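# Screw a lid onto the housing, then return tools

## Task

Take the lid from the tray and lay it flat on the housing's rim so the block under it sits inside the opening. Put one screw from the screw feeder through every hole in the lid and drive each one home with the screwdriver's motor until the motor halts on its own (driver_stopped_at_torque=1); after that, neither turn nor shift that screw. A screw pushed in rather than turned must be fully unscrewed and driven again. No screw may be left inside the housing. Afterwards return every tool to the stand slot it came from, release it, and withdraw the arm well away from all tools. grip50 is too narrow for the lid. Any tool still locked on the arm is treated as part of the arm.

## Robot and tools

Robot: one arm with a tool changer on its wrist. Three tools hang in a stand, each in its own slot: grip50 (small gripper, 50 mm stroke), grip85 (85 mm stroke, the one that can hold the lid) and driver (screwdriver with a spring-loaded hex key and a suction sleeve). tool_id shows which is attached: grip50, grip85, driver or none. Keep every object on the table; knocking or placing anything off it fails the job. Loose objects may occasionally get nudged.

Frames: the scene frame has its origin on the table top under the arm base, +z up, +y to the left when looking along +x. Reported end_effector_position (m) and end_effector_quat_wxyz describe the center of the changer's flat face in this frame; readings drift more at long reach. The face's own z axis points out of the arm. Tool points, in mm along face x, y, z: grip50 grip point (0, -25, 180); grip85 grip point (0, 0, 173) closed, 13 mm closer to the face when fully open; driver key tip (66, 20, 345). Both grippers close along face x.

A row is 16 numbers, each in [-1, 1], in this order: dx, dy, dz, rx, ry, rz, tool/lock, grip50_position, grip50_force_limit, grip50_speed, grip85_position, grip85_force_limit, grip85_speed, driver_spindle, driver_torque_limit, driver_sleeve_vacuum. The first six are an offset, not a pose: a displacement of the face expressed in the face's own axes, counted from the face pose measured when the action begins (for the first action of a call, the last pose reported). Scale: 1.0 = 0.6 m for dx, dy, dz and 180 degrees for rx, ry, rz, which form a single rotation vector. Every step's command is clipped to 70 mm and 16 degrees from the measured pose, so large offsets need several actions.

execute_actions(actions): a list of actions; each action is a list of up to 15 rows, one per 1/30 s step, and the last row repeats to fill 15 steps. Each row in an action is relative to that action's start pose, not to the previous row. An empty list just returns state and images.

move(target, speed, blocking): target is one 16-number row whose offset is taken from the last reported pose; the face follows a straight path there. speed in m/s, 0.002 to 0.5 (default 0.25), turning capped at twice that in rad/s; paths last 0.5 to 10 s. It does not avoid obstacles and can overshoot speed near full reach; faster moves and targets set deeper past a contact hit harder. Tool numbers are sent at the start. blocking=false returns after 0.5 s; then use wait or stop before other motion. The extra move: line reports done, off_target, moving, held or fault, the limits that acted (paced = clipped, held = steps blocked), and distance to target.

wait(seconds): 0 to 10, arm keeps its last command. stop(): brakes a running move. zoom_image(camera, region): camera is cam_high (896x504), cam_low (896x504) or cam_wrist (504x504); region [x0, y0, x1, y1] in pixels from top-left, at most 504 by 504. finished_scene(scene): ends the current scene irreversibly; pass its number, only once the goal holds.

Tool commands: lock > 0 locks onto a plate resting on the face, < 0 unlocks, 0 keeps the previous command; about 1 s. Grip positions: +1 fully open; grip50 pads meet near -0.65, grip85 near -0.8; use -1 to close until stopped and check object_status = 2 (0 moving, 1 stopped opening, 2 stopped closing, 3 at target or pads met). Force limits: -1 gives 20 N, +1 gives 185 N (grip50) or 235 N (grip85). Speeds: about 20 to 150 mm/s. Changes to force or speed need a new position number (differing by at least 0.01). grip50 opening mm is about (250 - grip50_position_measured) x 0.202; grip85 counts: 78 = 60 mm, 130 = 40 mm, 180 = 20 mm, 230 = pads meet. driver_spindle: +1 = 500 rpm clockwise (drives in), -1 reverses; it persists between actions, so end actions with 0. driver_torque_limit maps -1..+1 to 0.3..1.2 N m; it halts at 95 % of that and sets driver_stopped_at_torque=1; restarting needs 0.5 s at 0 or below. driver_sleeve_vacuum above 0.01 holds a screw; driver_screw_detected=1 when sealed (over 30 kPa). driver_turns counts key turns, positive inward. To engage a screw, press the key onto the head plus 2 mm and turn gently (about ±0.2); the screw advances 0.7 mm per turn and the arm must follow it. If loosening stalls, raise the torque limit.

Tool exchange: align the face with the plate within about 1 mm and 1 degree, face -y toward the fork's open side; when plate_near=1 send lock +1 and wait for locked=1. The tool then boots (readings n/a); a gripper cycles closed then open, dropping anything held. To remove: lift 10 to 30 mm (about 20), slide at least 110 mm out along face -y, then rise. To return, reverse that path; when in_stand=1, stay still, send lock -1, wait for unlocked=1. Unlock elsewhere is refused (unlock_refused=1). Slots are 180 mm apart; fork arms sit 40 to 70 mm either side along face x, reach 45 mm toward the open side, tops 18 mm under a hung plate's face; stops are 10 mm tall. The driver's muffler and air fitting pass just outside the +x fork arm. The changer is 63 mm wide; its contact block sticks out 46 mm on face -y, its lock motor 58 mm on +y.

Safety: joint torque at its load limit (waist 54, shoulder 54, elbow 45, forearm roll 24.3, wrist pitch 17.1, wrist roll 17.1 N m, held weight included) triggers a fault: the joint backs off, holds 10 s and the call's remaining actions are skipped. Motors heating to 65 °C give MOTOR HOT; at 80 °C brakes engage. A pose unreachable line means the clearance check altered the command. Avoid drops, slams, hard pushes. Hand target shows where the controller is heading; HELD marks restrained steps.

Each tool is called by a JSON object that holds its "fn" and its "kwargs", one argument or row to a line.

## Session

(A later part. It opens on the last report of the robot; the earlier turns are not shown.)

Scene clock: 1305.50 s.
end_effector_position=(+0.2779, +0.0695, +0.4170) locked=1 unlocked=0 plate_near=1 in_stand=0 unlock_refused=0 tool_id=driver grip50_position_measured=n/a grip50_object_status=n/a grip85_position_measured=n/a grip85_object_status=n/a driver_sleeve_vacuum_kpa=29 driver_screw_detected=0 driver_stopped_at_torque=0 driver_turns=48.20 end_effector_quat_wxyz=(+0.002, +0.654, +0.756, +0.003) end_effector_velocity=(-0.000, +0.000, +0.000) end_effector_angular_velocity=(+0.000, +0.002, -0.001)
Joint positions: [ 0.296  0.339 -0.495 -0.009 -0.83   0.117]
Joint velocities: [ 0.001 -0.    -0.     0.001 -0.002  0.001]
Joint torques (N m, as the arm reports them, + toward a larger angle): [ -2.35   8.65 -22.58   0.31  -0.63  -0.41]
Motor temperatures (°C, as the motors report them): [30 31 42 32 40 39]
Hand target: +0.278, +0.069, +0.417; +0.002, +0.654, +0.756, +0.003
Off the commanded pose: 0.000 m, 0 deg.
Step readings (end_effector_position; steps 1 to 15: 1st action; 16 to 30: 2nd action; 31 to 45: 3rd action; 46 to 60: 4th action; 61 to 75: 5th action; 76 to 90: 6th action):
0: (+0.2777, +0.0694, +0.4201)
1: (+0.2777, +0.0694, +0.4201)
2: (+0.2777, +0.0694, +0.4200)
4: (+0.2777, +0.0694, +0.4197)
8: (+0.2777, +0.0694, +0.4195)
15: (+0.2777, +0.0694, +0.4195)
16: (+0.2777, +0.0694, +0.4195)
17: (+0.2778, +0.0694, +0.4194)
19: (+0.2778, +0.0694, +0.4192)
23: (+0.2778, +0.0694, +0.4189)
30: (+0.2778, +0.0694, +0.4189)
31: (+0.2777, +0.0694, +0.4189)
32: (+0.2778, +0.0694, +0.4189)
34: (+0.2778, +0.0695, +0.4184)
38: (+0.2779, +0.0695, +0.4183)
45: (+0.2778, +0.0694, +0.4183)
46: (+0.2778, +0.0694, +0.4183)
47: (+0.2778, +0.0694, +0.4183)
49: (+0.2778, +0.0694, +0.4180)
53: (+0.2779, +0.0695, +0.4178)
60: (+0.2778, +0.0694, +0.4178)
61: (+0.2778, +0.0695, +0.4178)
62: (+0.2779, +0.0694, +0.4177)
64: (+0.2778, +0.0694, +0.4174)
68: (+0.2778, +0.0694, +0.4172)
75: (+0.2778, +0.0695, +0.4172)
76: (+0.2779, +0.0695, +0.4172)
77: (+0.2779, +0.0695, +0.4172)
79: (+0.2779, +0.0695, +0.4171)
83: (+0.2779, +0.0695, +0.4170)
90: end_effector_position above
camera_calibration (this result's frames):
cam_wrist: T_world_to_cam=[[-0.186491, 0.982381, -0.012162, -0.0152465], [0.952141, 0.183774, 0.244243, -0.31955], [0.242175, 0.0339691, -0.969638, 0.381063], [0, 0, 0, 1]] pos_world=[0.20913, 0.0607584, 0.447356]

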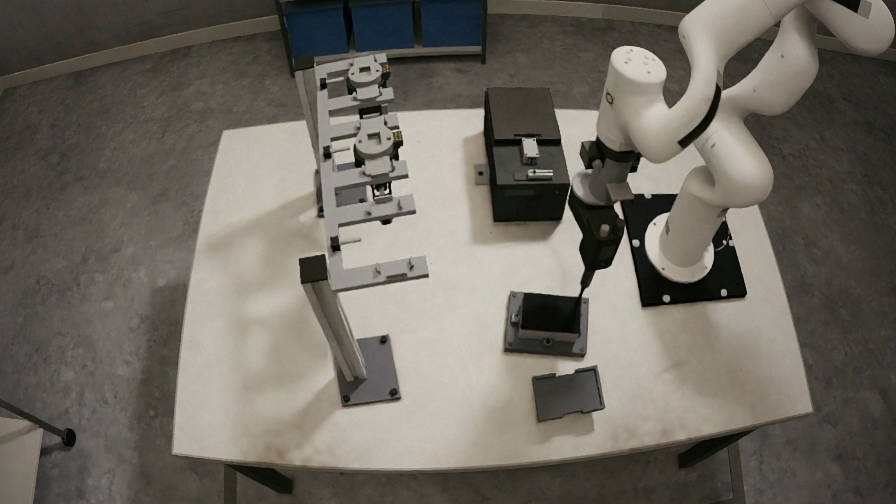

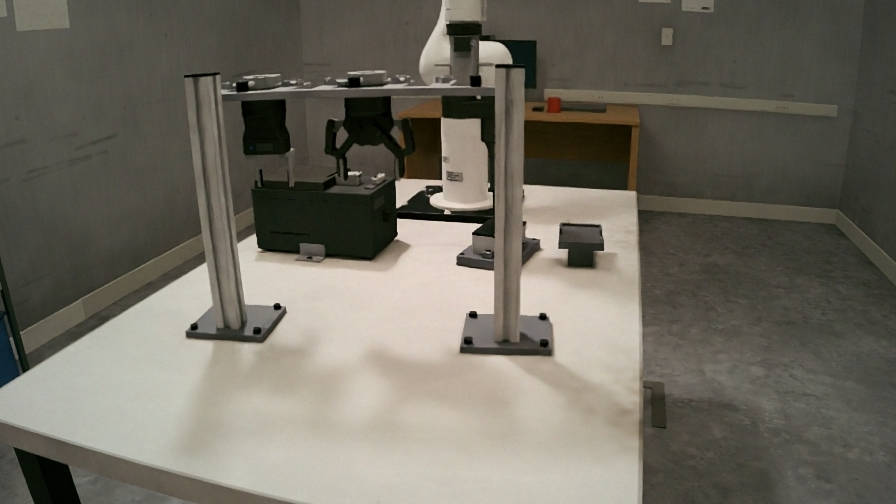

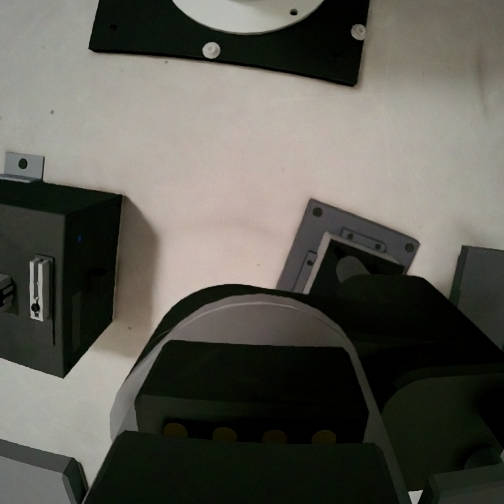

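{"fn": "execute_actions", "kwargs": {
  "actions": [
    [[0,0,0.0002,0,0,0,0,0,0,0,0,0,0,0.2,-0.5,1]],
    [[0,0,0.001,0,0,0,0,0,0,0,0,0,0,0.2,-0.5,1]],
    [[0,0,0.001,0,0,0,0,0,0,0,0,0,0,0.2,-0.5,1]],
    [[0,0,0.001,0,0,0,0,0,0,0,0,0,0,0.2,-0.5,1]],
    [[0,0,0.001,0,0,0,0,0,0,0,0,0,0,0.2,-0.5,1]],
    [[0,0,0.001,0,0,0,0,0,0,0,0,0,0,0.2,-0.5,1]],
    [[0,0,0,0,0,0,0,0,0,0,0,0,0,0,-0.5,1]]
  ]
}}

Scene clock: 1318.93 s.
end_effector_position=(+0.2780, +0.0695, +0.4139) locked=1 unlocked=0 plate_near=1 in_stand=0 unlock_refused=0 tool_id=driver grip50_position_measured=n/a grip50_object_status=n/a grip85_position_measured=n/a grip85_object_status=n/a driver_sleeve_vacuum_kpa=40 driver_screw_detected=1 driver_stopped_at_torque=0 driver_turns=53.14 end_effector_quat_wxyz=(+0.002, +0.654, +0.756, +0.003) end_effector_velocity=(+0.000, +0.000, -0.000) end_effector_angular_velocity=(+0.001, -0.003, +0.001)
Joint positions: [ 0.296  0.335 -0.49  -0.009 -0.82   0.117]
Joint velocities: [ 0.001  0.001  0.001  0.     0.003 -0.001]
Joint torques (N m, as the arm reports them, + toward a larger angle): [  0.27   8.63 -22.5    1.51  -1.11  -0.51]
Motor temperatures (°C, as the motors report them): [30 31 42 32 40 39]
Hand target: +0.278, +0.069, +0.414; +0.002, +0.654, +0.756, +0.003
Off the commanded pose: 0.000 m, 0 deg.
Step readings (end_effector_position; steps 1 to 15: 1st action; 16 to 30: 2nd action; 31 to 45: 3rd action; 46 to 60: 4th action; 61 to 75: 5th action; 76 to 90: 6th action; 91 to 105: 7th action):
0: (+0.2778, +0.0695, +0.4170)
1: (+0.2779, +0.0695, +0.4170)
2: (+0.2779, +0.0694, +0.4170)
4: (+0.2778, +0.0694, +0.4169)
8: (+0.2778, +0.0694, +0.4169)
15: (+0.2779, +0.0695, +0.4169)
16: (+0.2779, +0.0695, +0.4169)
17: (+0.2779, +0.0695, +0.4168)
19: (+0.2779, +0.0695, +0.4165)
23: (+0.2779, +0.0695, +0.4163)
30: (+0.2779, +0.0695, +0.4163)
31: (+0.2779, +0.0695, +0.4163)
32: (+0.2779, +0.0695, +0.4162)
34: (+0.2779, +0.0695, +0.4160)
38: (+0.2779, +0.0695, +0.4157)
45: (+0.2779, +0.0694, +0.4157)
46: (+0.2779, +0.0694, +0.4157)
47: (+0.2779, +0.0695, +0.4156)
49: (+0.2779, +0.0694, +0.4153)
53: (+0.2779, +0.0694, +0.4152)
60: (+0.2779, +0.0695, +0.4151)
61: (+0.2779, +0.0695, +0.4151)
62: (+0.2780, +0.0695, +0.4151)
64: (+0.2779, +0.0695, +0.4148)
68: (+0.2780, +0.0695, +0.4146)
75: (+0.2780, +0.0695, +0.4145)
76: (+0.2780, +0.0695, +0.4145)
77: (+0.2780, +0.0695, +0.4145)
79: (+0.2780, +0.0695, +0.4142)
83: (+0.2780, +0.0695, +0.4140)
90: (+0.2780, +0.0695, +0.4139)
91: (+0.2780, +0.0695, +0.4139)
92: (+0.2780, +0.0695, +0.4139)
94: (+0.2780, +0.0695, +0.4139)
98: (+0.2780, +0.0695, +0.4139)
105: end_effector_position above
camera_calibration (this result's frames):
cam_wrist: T_world_to_cam=[[-0.186442, 0.98239, -0.0121907, -0.0152677], [0.952038, 0.183718, 0.244686, -0.319057], [0.242617, 0.0340139, -0.969526, 0.377896], [0, 0, 0, 1]] pos_world=[0.209223, 0.0607616, 0.444262]

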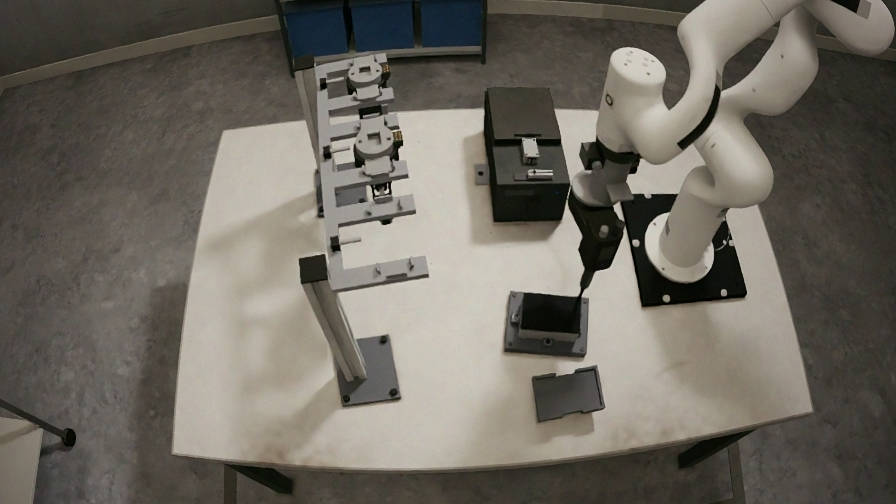

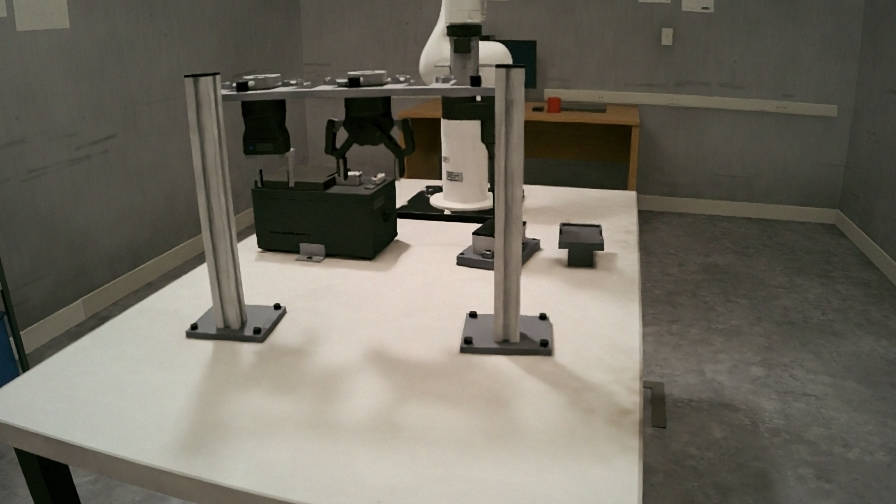

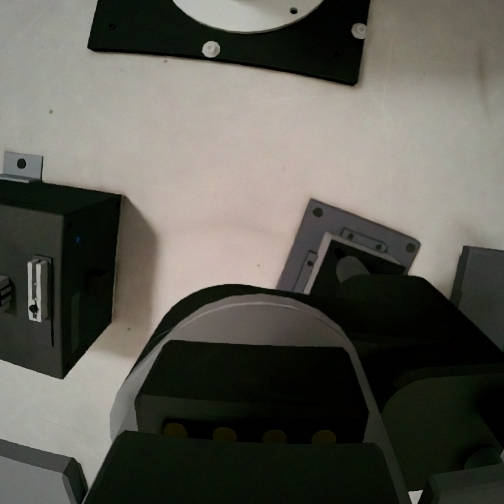

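{"fn": "execute_actions", "kwargs": {
  "actions": [
    [[0,0,0.0008,0,0,0,0,0,0,0,0,0,0,0.2,-0.5,1]],
    [[0,0,0.001,0,0,0,0,0,0,0,0,0,0,0.2,-0.5,1]],
    [[0,0,0.001,0,0,0,0,0,0,0,0,0,0,0.2,-0.5,1]],
    [[0,0,0.0005,0,0,0,0,0,0,0,0,0,0,0.2,-0.5,1]],
    [[0,0,0,0,0,0,0,0,0,0,0,0,0,0,-0.5,1]]
  ]
}}

Scene clock: 1350.43 s.
end_effector_position=(+0.2780, +0.0694, +0.4120) locked=1 unlocked=0 plate_near=1 in_stand=0 unlock_refused=0 tool_id=driver grip50_position_measured=n/a grip50_object_status=n/a grip85_position_measured=n/a grip85_object_status=n/a driver_sleeve_vacuum_kpa=40 driver_screw_detected=1 driver_stopped_at_torque=0 driver_turns=56.41 end_effector_quat_wxyz=(+0.002, +0.654, +0.756, +0.003) end_effector_velocity=(+0.000, -0.000, +0.000) end_effector_angular_velocity=(+0.000, -0.002, -0.000)
Joint positions: [ 0.296  0.332 -0.488 -0.009 -0.815  0.117]
Joint velocities: [-0.001  0.    -0.    -0.     0.001 -0.   ]
Joint torques (N m, as the arm reports them, + toward a larger angle): [ -1.57   8.23 -22.25   1.44  -1.24  -0.67]
Motor temperatures (°C, as the motors report them): [30 30 42 32 40 39]
Hand target: +0.278, +0.069, +0.412; +0.002, +0.654, +0.756, +0.003
Off the commanded pose: 0.000 m, 0 deg.
Step readings (end_effector_position; steps 1 to 15: 1st action; 16 to 30: 2nd action; 31 to 45: 3rd action; 46 to 60: 4th action; 61 to 75: 5th action):
0: (+0.2780, +0.0695, +0.4139)
1: (+0.2780, +0.0695, +0.4139)
2: (+0.2780, +0.0695, +0.4139)
4: (+0.2780, +0.0695, +0.4136)
8: (+0.2780, +0.0695, +0.4135)
15: (+0.2780, +0.0695, +0.4135)
16: (+0.2780, +0.0695, +0.4135)
17: (+0.2780, +0.0695, +0.4134)
19: (+0.2780, +0.0695, +0.4131)
23: (+0.2780, +0.0695, +0.4129)
30: (+0.2780, +0.0695, +0.4129)
31: (+0.2780, +0.0695, +0.4129)
32: (+0.2780, +0.0695, +0.4128)
34: (+0.2780, +0.0694, +0.4125)
38: (+0.2780, +0.0695, +0.4123)
45: (+0.2780, +0.0694, +0.4123)
46: (+0.2780, +0.0694, +0.4123)
47: (+0.2780, +0.0695, +0.4122)
49: (+0.2780, +0.0694, +0.4121)
53: (+0.2780, +0.0694, +0.4120)
60: (+0.2780, +0.0694, +0.4120)
61: (+0.2780, +0.0694, +0.4120)
62: (+0.2780, +0.0694, +0.4120)
64: (+0.2780, +0.0694, +0.4120)
68: (+0.2780, +0.0694, +0.4120)
75: end_effector_position above
camera_calibration (this result's frames):
cam_wrist: T_world_to_cam=[[-0.186426, 0.982393, -0.0122242, -0.0152698], [0.952018, 0.183707, 0.244773, -0.318626], [0.242709, 0.0339943, -0.969503, 0.375936], [0, 0, 0, 1]] pos_world=[0.209248, 0.0607553, 0.442275]

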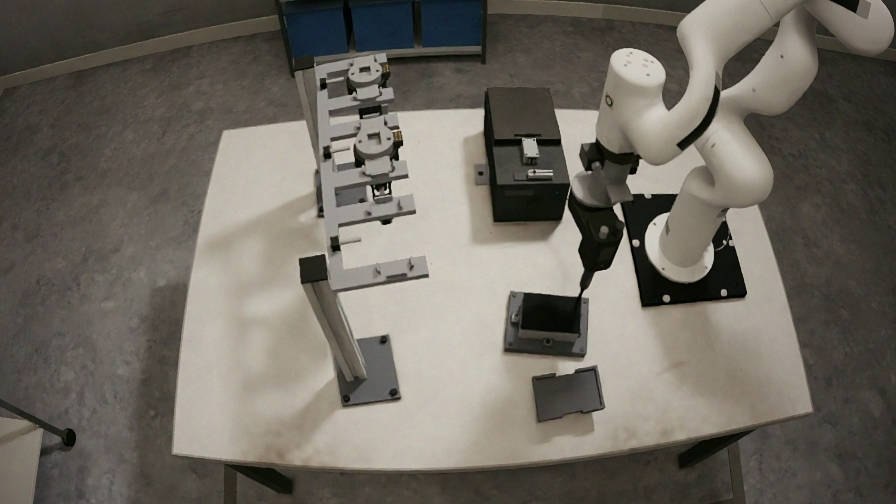

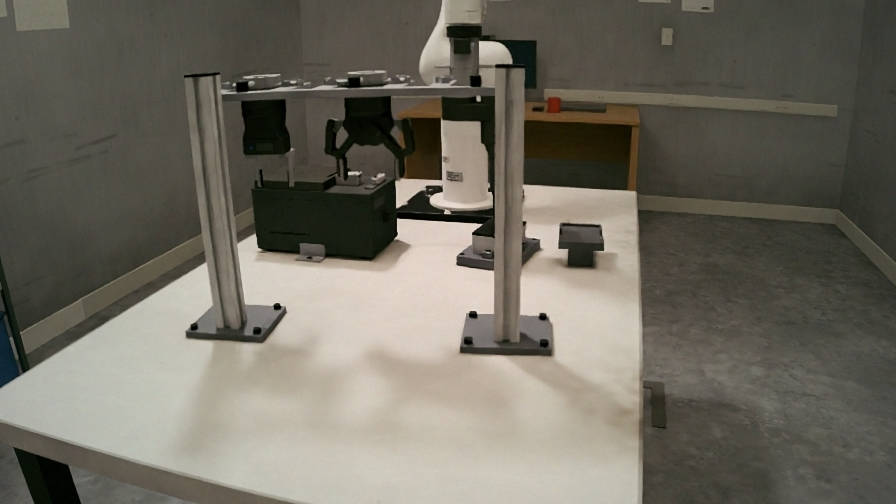

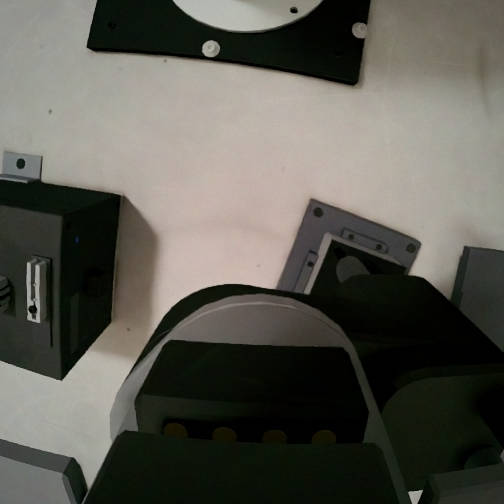

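{"fn": "execute_actions", "kwargs": {
  "actions": [
    [[0,0,0.001,0,0,0,0,0,0,0,0,0,0,0.2,-0.5,1]],
    [[0,0,0.001,0,0,0,0,0,0,0,0,0,0,0.2,-0.5,1]],
    [[0,0,0,0,0,0,0,0,0,0,0,0,0,0,-0.5,1]]
  ]
}}

Scene clock: 1358.80 s.
end_effector_position=(+0.2780, +0.0694, +0.4108) locked=1 unlocked=0 plate_near=1 in_stand=0 unlock_refused=0 tool_id=driver grip50_position_measured=n/a grip50_object_status=n/a grip85_position_measured=n/a grip85_object_status=n/a driver_sleeve_vacuum_kpa=40 driver_screw_detected=1 driver_stopped_at_torque=1 driver_turns=56.51 end_effector_quat_wxyz=(+0.002, +0.654, +0.756, +0.003) end_effector_velocity=(+0.000, -0.000, -0.001) end_effector_angular_velocity=(-0.000, -0.001, -0.001)
Joint positions: [ 0.296  0.331 -0.486 -0.009 -0.811  0.118]
Joint velocities: [-0.001 -0.     0.001 -0.001  0.002  0.   ]
Joint torques (N m, as the arm reports them, + toward a larger angle): [ -0.77   9.   -21.91   1.56  -1.21  -0.54]
Motor temperatures (°C, as the motors report them): [30 30 42 32 40 39]
Hand target: +0.278, +0.069, +0.411; +0.002, +0.654, +0.756, +0.003
Off the commanded pose: 0.000 m, 0 deg.
Step readings (end_effector_position; steps 1 to 15: 1st action; 16 to 30: 2nd action; 31 to 45: 3rd action):
0: (+0.2780, +0.0694, +0.4120)
1: (+0.2780, +0.0694, +0.4120)
2: (+0.2780, +0.0694, +0.4119)
4: (+0.2780, +0.0694, +0.4116)
8: (+0.2780, +0.0694, +0.4114)
15: (+0.2780, +0.0694, +0.4114)
16: (+0.2780, +0.0694, +0.4114)
17: (+0.2780, +0.0694, +0.4113)
19: (+0.2780, +0.0694, +0.4110)
23: (+0.2780, +0.0694, +0.4108)
30: (+0.2780, +0.0694, +0.4108)
31: (+0.2780, +0.0694, +0.4108)
32: (+0.2780, +0.0694, +0.4108)
34: (+0.2780, +0.0694, +0.4108)
38: (+0.2780, +0.0694, +0.4108)
45: end_effector_position above
camera_calibration (this result's frames):
cam_wrist: T_world_to_cam=[[-0.186266, 0.982424, -0.0122078, -0.0153346], [0.952047, 0.183548, 0.244778, -0.318346], [0.242717, 0.0339714, -0.969502, 0.374783], [0, 0, 0, 1]] pos_world=[0.209258, 0.0607648, 0.44109]

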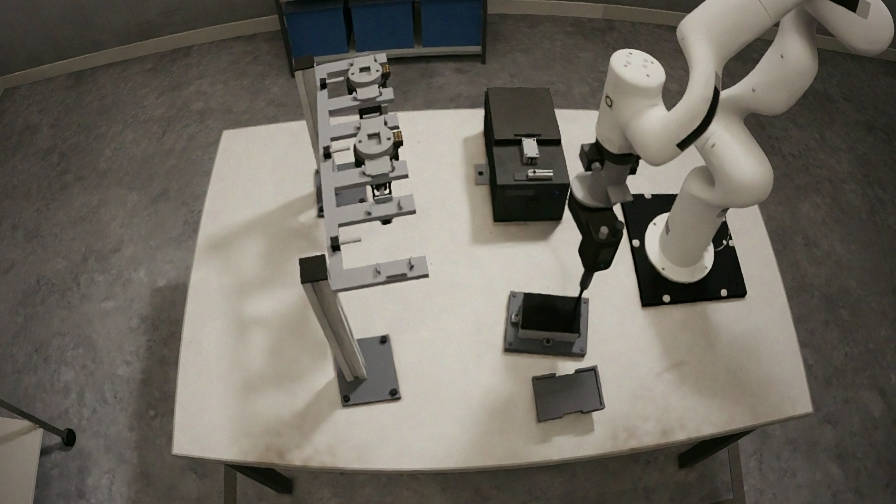

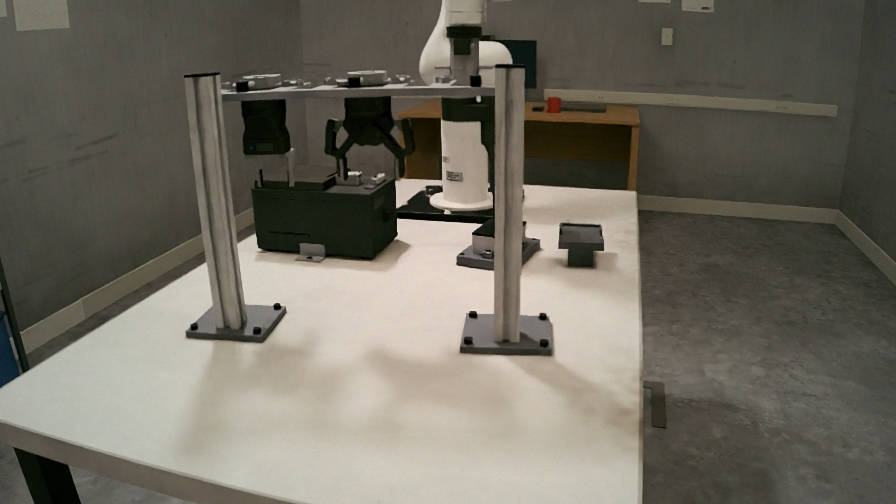

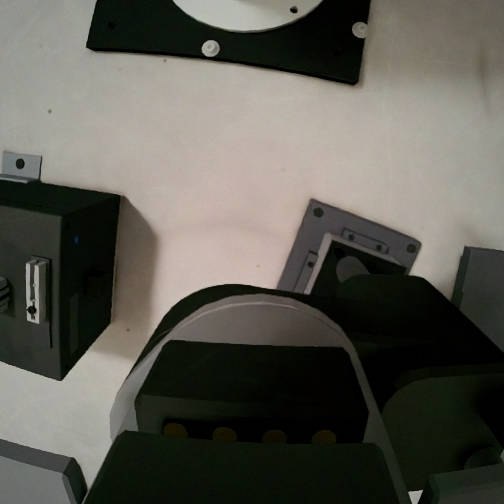

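{"fn": "execute_actions", "kwargs": {
  "actions": [
    [[0,0,0,0,0,0,0,0,0,0,0,0,0,0,-0.5,0]],
    [[0,0,-0.01,0,0,0,0,0,0,0,0,0,0,0,-0.5,0]],
    [[0,0,-0.02,0,0,0,0,0,0,0,0,0,0,0,-0.5,0]],
    [[0,0,-0.04,0,0,0,0,0,0,0,0,0,0,0,-0.5,0]]
  ]
}}

{"fn": "zoom_image", "kwargs": {
  "camera": "cam_high",
  "region": [480,260,620,370]
}}

Scene clock: 1391.87 s.
end_effector_position=(+0.2773, +0.0694, +0.4521) locked=1 unlocked=0 plate_near=1 in_stand=0 unlock_refused=0 tool_id=driver grip50_position_measured=n/a grip50_object_status=n/a grip85_position_measured=n/a grip85_object_status=n/a driver_sleeve_vacuum_kpa=0 driver_screw_detected=0 driver_stopped_at_torque=1 driver_turns=56.51 end_effector_quat_wxyz=(+0.002, +0.654, +0.756, +0.002) end_effector_velocity=(+0.000, +0.000, +0.001) end_effector_angular_velocity=(+0.001, +0.000, -0.001)
Joint positions: [ 0.297  0.381 -0.55  -0.008 -0.928  0.117]
Joint velocities: [-0.     0.001 -0.001  0.001 -0.002  0.   ]
Joint torques (N m, as the arm reports them, + toward a larger angle): [ -2.7    8.61 -26.23   0.49   0.53  -0.26]
Motor temperatures (°C, as the motors report them): [30 30 42 32 40 39]
Hand target: +0.277, +0.069, +0.452; +0.002, +0.654, +0.756, +0.002
Off the commanded pose: 0.000 m, 0 deg.
Step readings (end_effector_position; steps 1 to 15: 1st action; 16 to 30: 2nd action; 31 to 45: 3rd action; 46 to 60: 4th action):
0: (+0.2780, +0.0694, +0.4108)
1: (+0.2780, +0.0694, +0.4108)
2: (+0.2780, +0.0694, +0.4108)
4: (+0.2780, +0.0694, +0.4108)
8: (+0.2780, +0.0694, +0.4108)
15: (+0.2780, +0.0694, +0.4108)
16: (+0.2780, +0.0694, +0.4108)
17: (+0.2779, +0.0694, +0.4113)
19: (+0.2780, +0.0695, +0.4143)
23: (+0.2777, +0.0694, +0.4164)
30: (+0.2776, +0.0694, +0.4165)
31: (+0.2776, +0.0694, +0.4165)
32: (+0.2775, +0.0694, +0.4173)
34: (+0.2772, +0.0693, +0.4228)
38: (+0.2778, +0.0695, +0.4282)
45: (+0.2775, +0.0694, +0.4283)
46: (+0.2775, +0.0694, +0.4284)
47: (+0.2774, +0.0694, +0.4293)
49: (+0.2768, +0.0692, +0.4391)
53: (+0.2780, +0.0696, +0.4518)
60: end_effector_position above
camera_calibration (this result's frames):
cam_wrist: T_world_to_cam=[[-0.186658, 0.982349, -0.0122217, -0.0147942], [0.952647, 0.184026, 0.24207, -0.326721], [0.240047, 0.0335416, -0.970182, 0.416132], [0, 0, 0, 1]] pos_world=[0.208597, 0.0607006, 0.482632]

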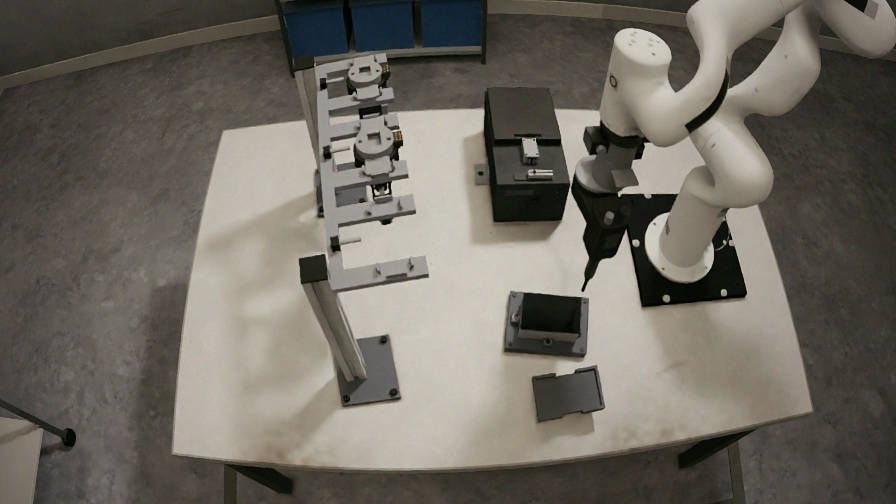

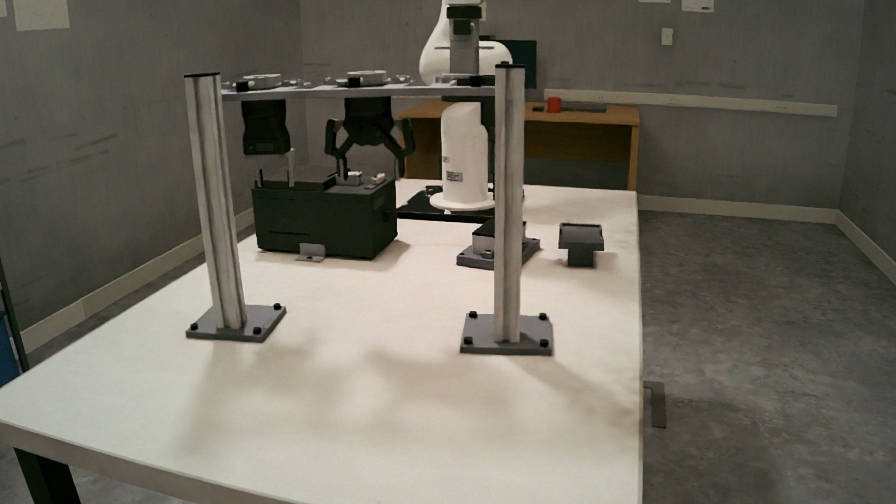

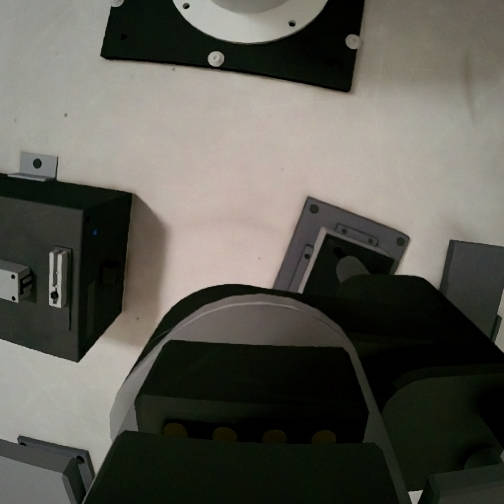

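Region (480, 260, 620, 370) of cam_high's 896x504 image, scaled by 3.600, with more detail than that image has; it fills the top 396 rows of this view, and the rest is white.

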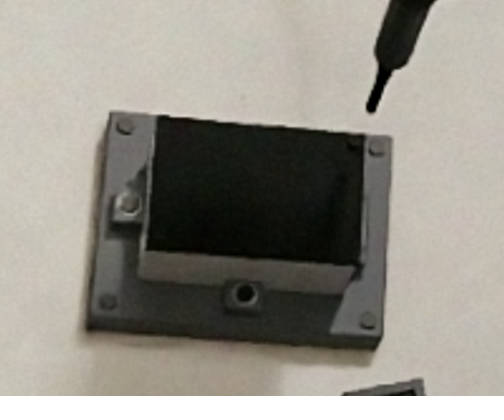

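{"fn": "move", "kwargs": {
  "target": [0.0973,0.3937,0.0352,0,0,0,0,0,0,0,0,0,0,0,-0.5,0],
  "speed": 0.2
}}

Scene clock: 1422.37 s.
end_effector_position=(+0.5025, +0.1608, +0.4319) locked=1 unlocked=0 plate_near=1 in_stand=0 unlock_refused=0 tool_id=driver grip50_position_measured=n/a grip50_object_status=n/a grip85_position_measured=n/a grip85_object_status=n/a driver_sleeve_vacuum_kpa=0 driver_screw_detected=0 driver_stopped_at_torque=1 driver_turns=56.51 end_effector_quat_wxyz=(+0.001, +0.654, +0.756, +0.002) end_effector_velocity=(+0.002, +0.000, +0.000) end_effector_angular_velocity=(+0.001, -0.004, -0.001)
Joint positions: [ 0.356 -0.283 -1.135 -0.008 -0.851  0.177]
Joint velocities: [-0.    -0.003 -0.005 -0.001  0.002  0.001]
Joint torques (N m, as the arm reports them, + toward a larger angle): [ -1.68  50.72 -25.19   0.13   0.67  -0.27]
Motor temperatures (°C, as the motors report them): [30 30 42 32 40 39]
Hand target: +0.503, +0.161, +0.432; +0.002, +0.654, +0.756, +0.002
Off the commanded pose: 0.001 m, 0 deg.
move: done
camera_calibration (this result's frames):
cam_wrist: T_world_to_cam=[[-0.186598, 0.982359, -0.012314, -0.0627575], [0.952798, 0.18401, 0.241486, -0.55305], [0.239492, 0.0333281, -0.970326, 0.339786], [0, 0, 0, 1]] pos_world=[0.433858, 0.152093, 0.462484]

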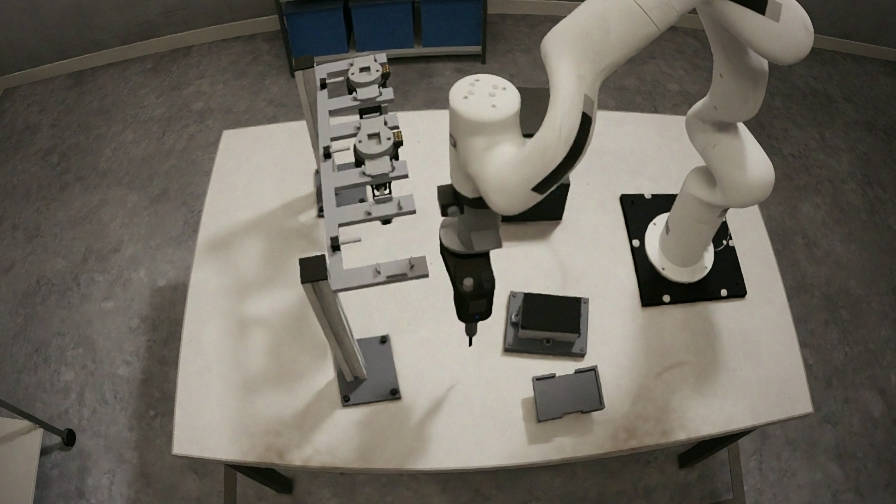

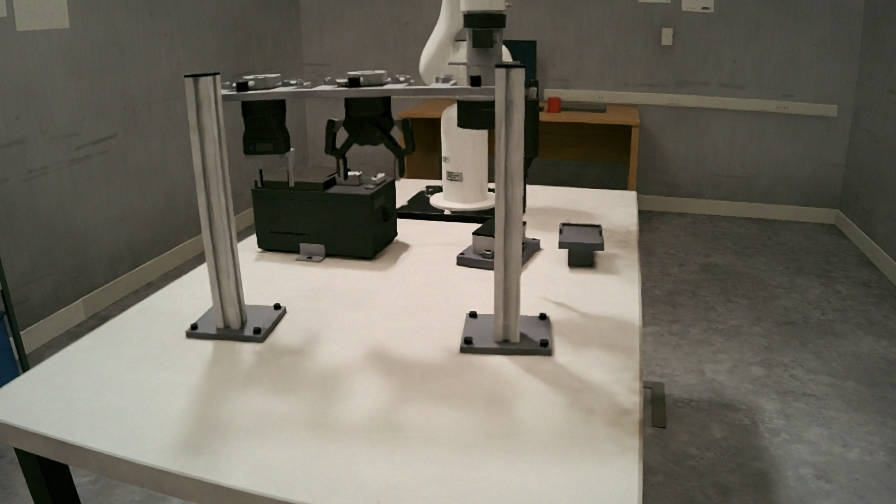

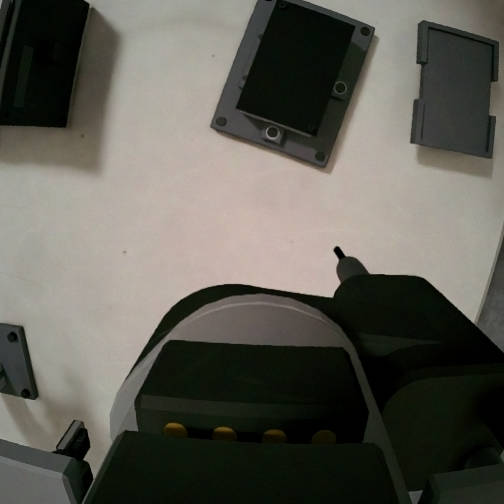

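{"fn": "move", "kwargs": {
  "target": [0.0005,0.2199,0.0005,0,0,0,0,0,0,0,0,0,0,0,-0.5,0],
  "speed": 0.1
}}

Scene clock: 1433.80 s.
end_effector_position=(+0.6329, +0.1799, +0.4321) locked=1 unlocked=0 plate_near=1 in_stand=0 unlock_refused=0 tool_id=driver grip50_position_measured=n/a grip50_object_status=n/a grip85_position_measured=n/a grip85_object_status=n/a driver_sleeve_vacuum_kpa=0 driver_screw_detected=0 driver_stopped_at_torque=1 driver_turns=56.51 end_effector_quat_wxyz=(+0.001, +0.654, +0.756, +0.001) end_effector_velocity=(+0.001, +0.000, +0.001) end_effector_angular_velocity=(+0.001, -0.003, +0.000)
Joint positions: [ 0.322 -0.604 -1.582 -0.008 -0.976  0.141]
Joint velocities: [ 0.    -0.002 -0.005 -0.     0.     0.   ]
Joint torques (N m, as the arm reports them, + toward a larger angle): [ -2.06  70.65 -26.62   0.6    0.53  -0.25]
Motor temperatures (°C, as the motors report them): [30 31 42 32 40 39]
Hand target: +0.633, +0.180, +0.432; +0.001, +0.654, +0.756, +0.002
Off the commanded pose: 0.000 m, 0 deg.
move: done
camera_calibration (this result's frames):
cam_wrist: T_world_to_cam=[[-0.186828, 0.982316, -0.0122603, -0.0571067], [0.952825, 0.18423, 0.241212, -0.68076], [0.239205, 0.0333833, -0.970395, 0.308324], [0, 0, 0, 1]] pos_world=[0.564223, 0.17122, 0.462703]

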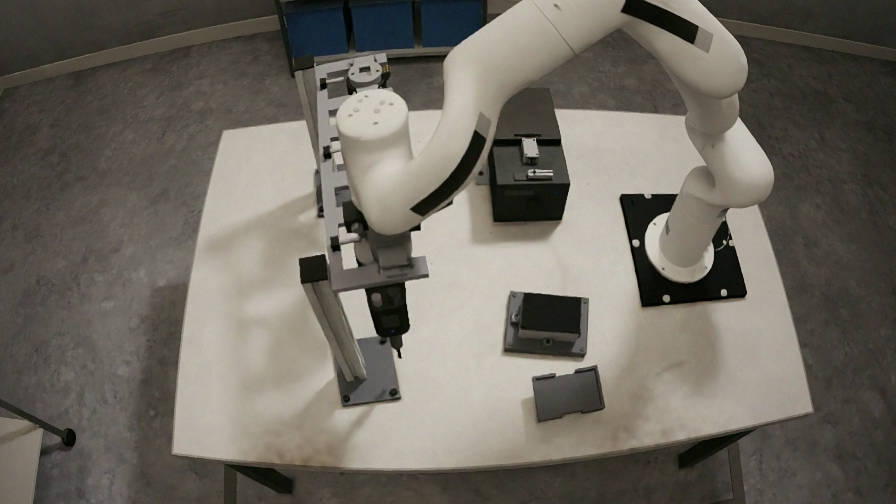

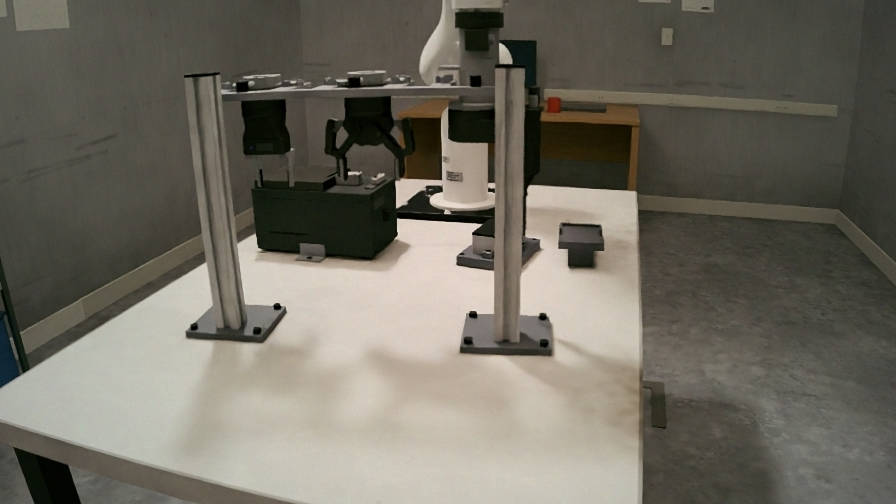

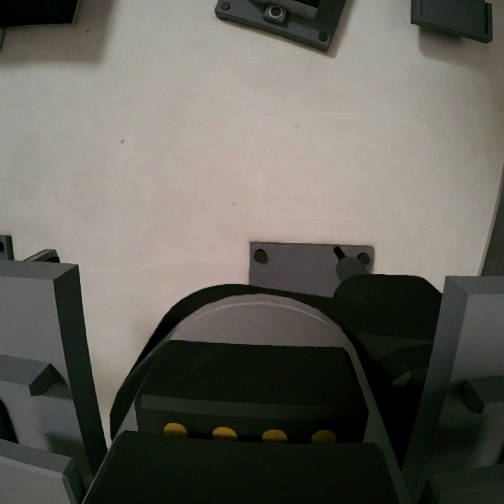

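Now lower 20 mm (with small lateral correction).

{"fn": "move", "kwargs": {
  "target": [0.0006,0.0002,0.0338,0,0,0,0,0,0,0,0,0,0,0,-0.5,0],
  "speed": 0.02
}}

Scene clock: 1438.37 s.
end_effector_position=(+0.6330, +0.1803, +0.4124) locked=1 unlocked=0 plate_near=1 in_stand=1 unlock_refused=0 tool_id=driver grip50_position_measured=n/a grip50_object_status=n/a grip85_position_measured=n/a grip85_object_status=n/a driver_sleeve_vacuum_kpa=0 driver_screw_detected=0 driver_stopped_at_torque=1 driver_turns=56.51 end_effector_quat_wxyz=(+0.001, +0.654, +0.757, +0.002) end_effector_velocity=(-0.000, -0.000, -0.001) end_effector_angular_velocity=(-0.000, +0.001, -0.000)
Joint positions: [ 0.322 -0.619 -1.559 -0.008 -0.938  0.142]
Joint velocities: [-0.001 -0.     0.001 -0.     0.    -0.   ]
Joint torques (N m, as the arm reports them, + toward a larger angle): [ -1.    66.71 -25.5    0.72   1.19   0.03]
Motor temperatures (°C, as the motors report them): [30 31 42 32 40 39]
Hand target: +0.633, +0.180, +0.412; +0.001, +0.654, +0.756, +0.001
Off the commanded pose: 0.001 m, 0 deg.
move: done
camera_calibration (this result's frames):
cam_wrist: T_world_to_cam=[[-0.186961, 0.982291, -0.0122531, -0.0575864], [0.952758, 0.184351, 0.241384, -0.67623], [0.239368, 0.033455, -0.970352, 0.288954], [0, 0, 0, 1]] pos_world=[0.564352, 0.171563, 0.442912]

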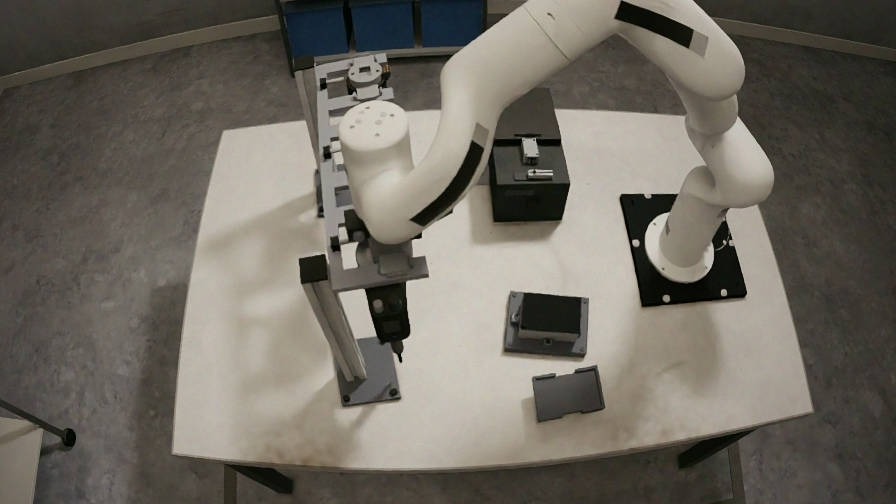

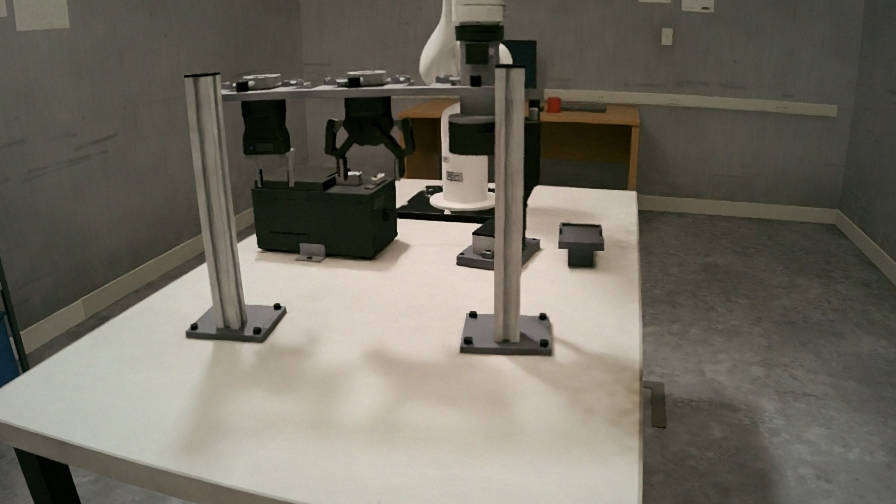

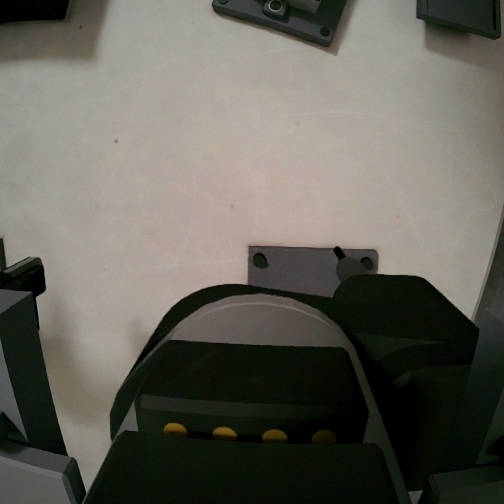

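{"fn": "execute_actions", "kwargs": {
  "actions": [
    [[0,0,0.0008,0,0,0,-1,0,0,0,0,0,0,0,-0.5,0]],
    [[0,0,0,0,0,0,-1,0,0,0,0,0,0,0,-0.5,0]],
    [[0,0,0,0,0,0,-1,0,0,0,0,0,0,0,-0.5,0]]
  ]
}}

Scene clock: 1443.80 s.
end_effector_position=(+0.6329, +0.1802, +0.4115) locked=0 unlocked=1 plate_near=1 in_stand=1 unlock_refused=0 tool_id=none grip50_position_measured=n/a grip50_object_status=n/a grip85_position_measured=n/a grip85_object_status=n/a driver_sleeve_vacuum_kpa=n/a driver_screw_detected=n/a driver_stopped_at_torque=n/a driver_turns=n/a end_effector_quat_wxyz=(+0.001, +0.654, +0.757, +0.001) end_effector_velocity=(-0.000, -0.000, -0.000) end_effector_angular_velocity=(-0.000, -0.000, -0.001)
Joint positions: [ 0.322 -0.62  -1.558 -0.008 -0.937  0.142]
Joint velocities: [-0.     0.     0.001 -0.     0.     0.001]
Joint torques (N m, as the arm reports them, + toward a larger angle): [ -1.68  31.9  -14.8    0.36   3.44   0.69]
Motor temperatures (°C, as the motors report them): [30 31 42 32 40 39]
Hand target: +0.633, +0.180, +0.411; +0.001, +0.654, +0.757, +0.001
Off the commanded pose: 0.000 m, 0 deg.
Step readings (end_effector_position; steps 1 to 15: 1st action; 16 to 30: 2nd action; 31 to 45: 3rd action):
0: (+0.6330, +0.1803, +0.4119)
1: (+0.6328, +0.1802, +0.4114)
2: (+0.6328, +0.1802, +0.4114)
4: (+0.6328, +0.1802, +0.4114)
8: (+0.6328, +0.1802, +0.4114)
15: (+0.6329, +0.1802, +0.4115)
16: (+0.6329, +0.1802, +0.4115)
17: (+0.6329, +0.1802, +0.4115)
19: (+0.6329, +0.1802, +0.4115)
23: (+0.6329, +0.1802, +0.4115)
30: (+0.6329, +0.1802, +0.4115)
31: (+0.6329, +0.1802, +0.4115)
32: (+0.6329, +0.1802, +0.4115)
34: (+0.6329, +0.1802, +0.4115)
38: (+0.6329, +0.1802, +0.4115)
45: end_effector_position above
camera_calibration (this result's frames):
cam_wrist: T_world_to_cam=[[-0.18692, 0.982296, -0.012451, -0.0575044], [0.952967, 0.184388, 0.24053, -0.675683], [0.238567, 0.0330944, -0.970562, 0.2888], [0, 0, 0, 1]] pos_world=[0.564257, 0.171516, 0.442104]

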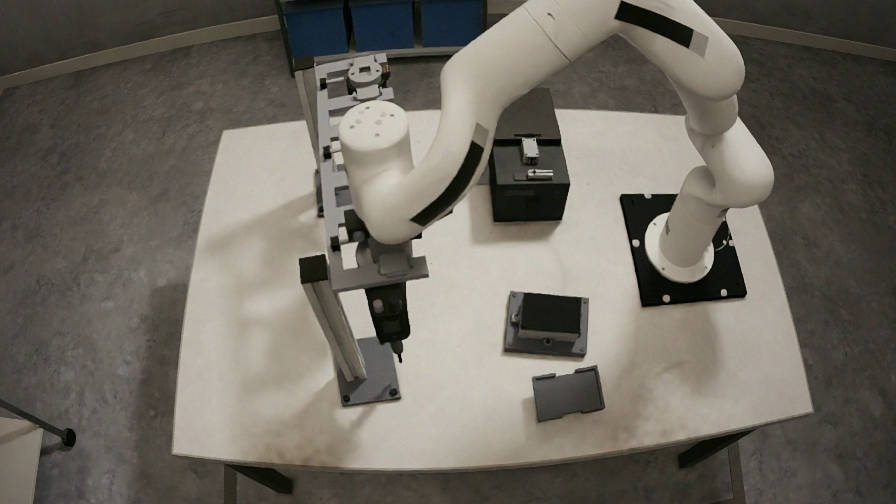

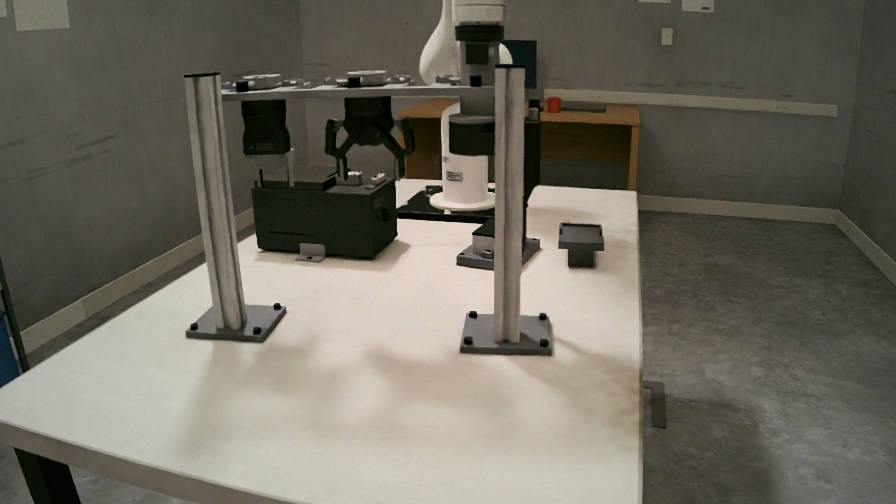

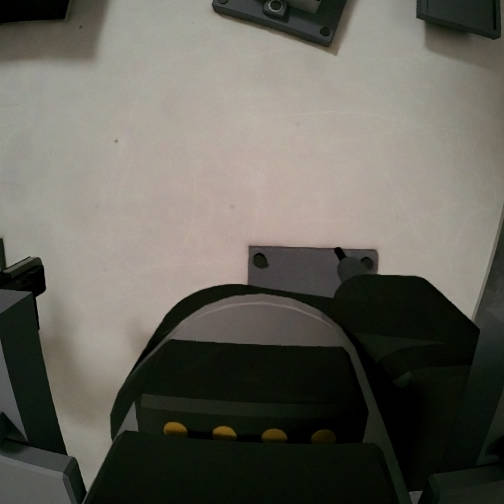

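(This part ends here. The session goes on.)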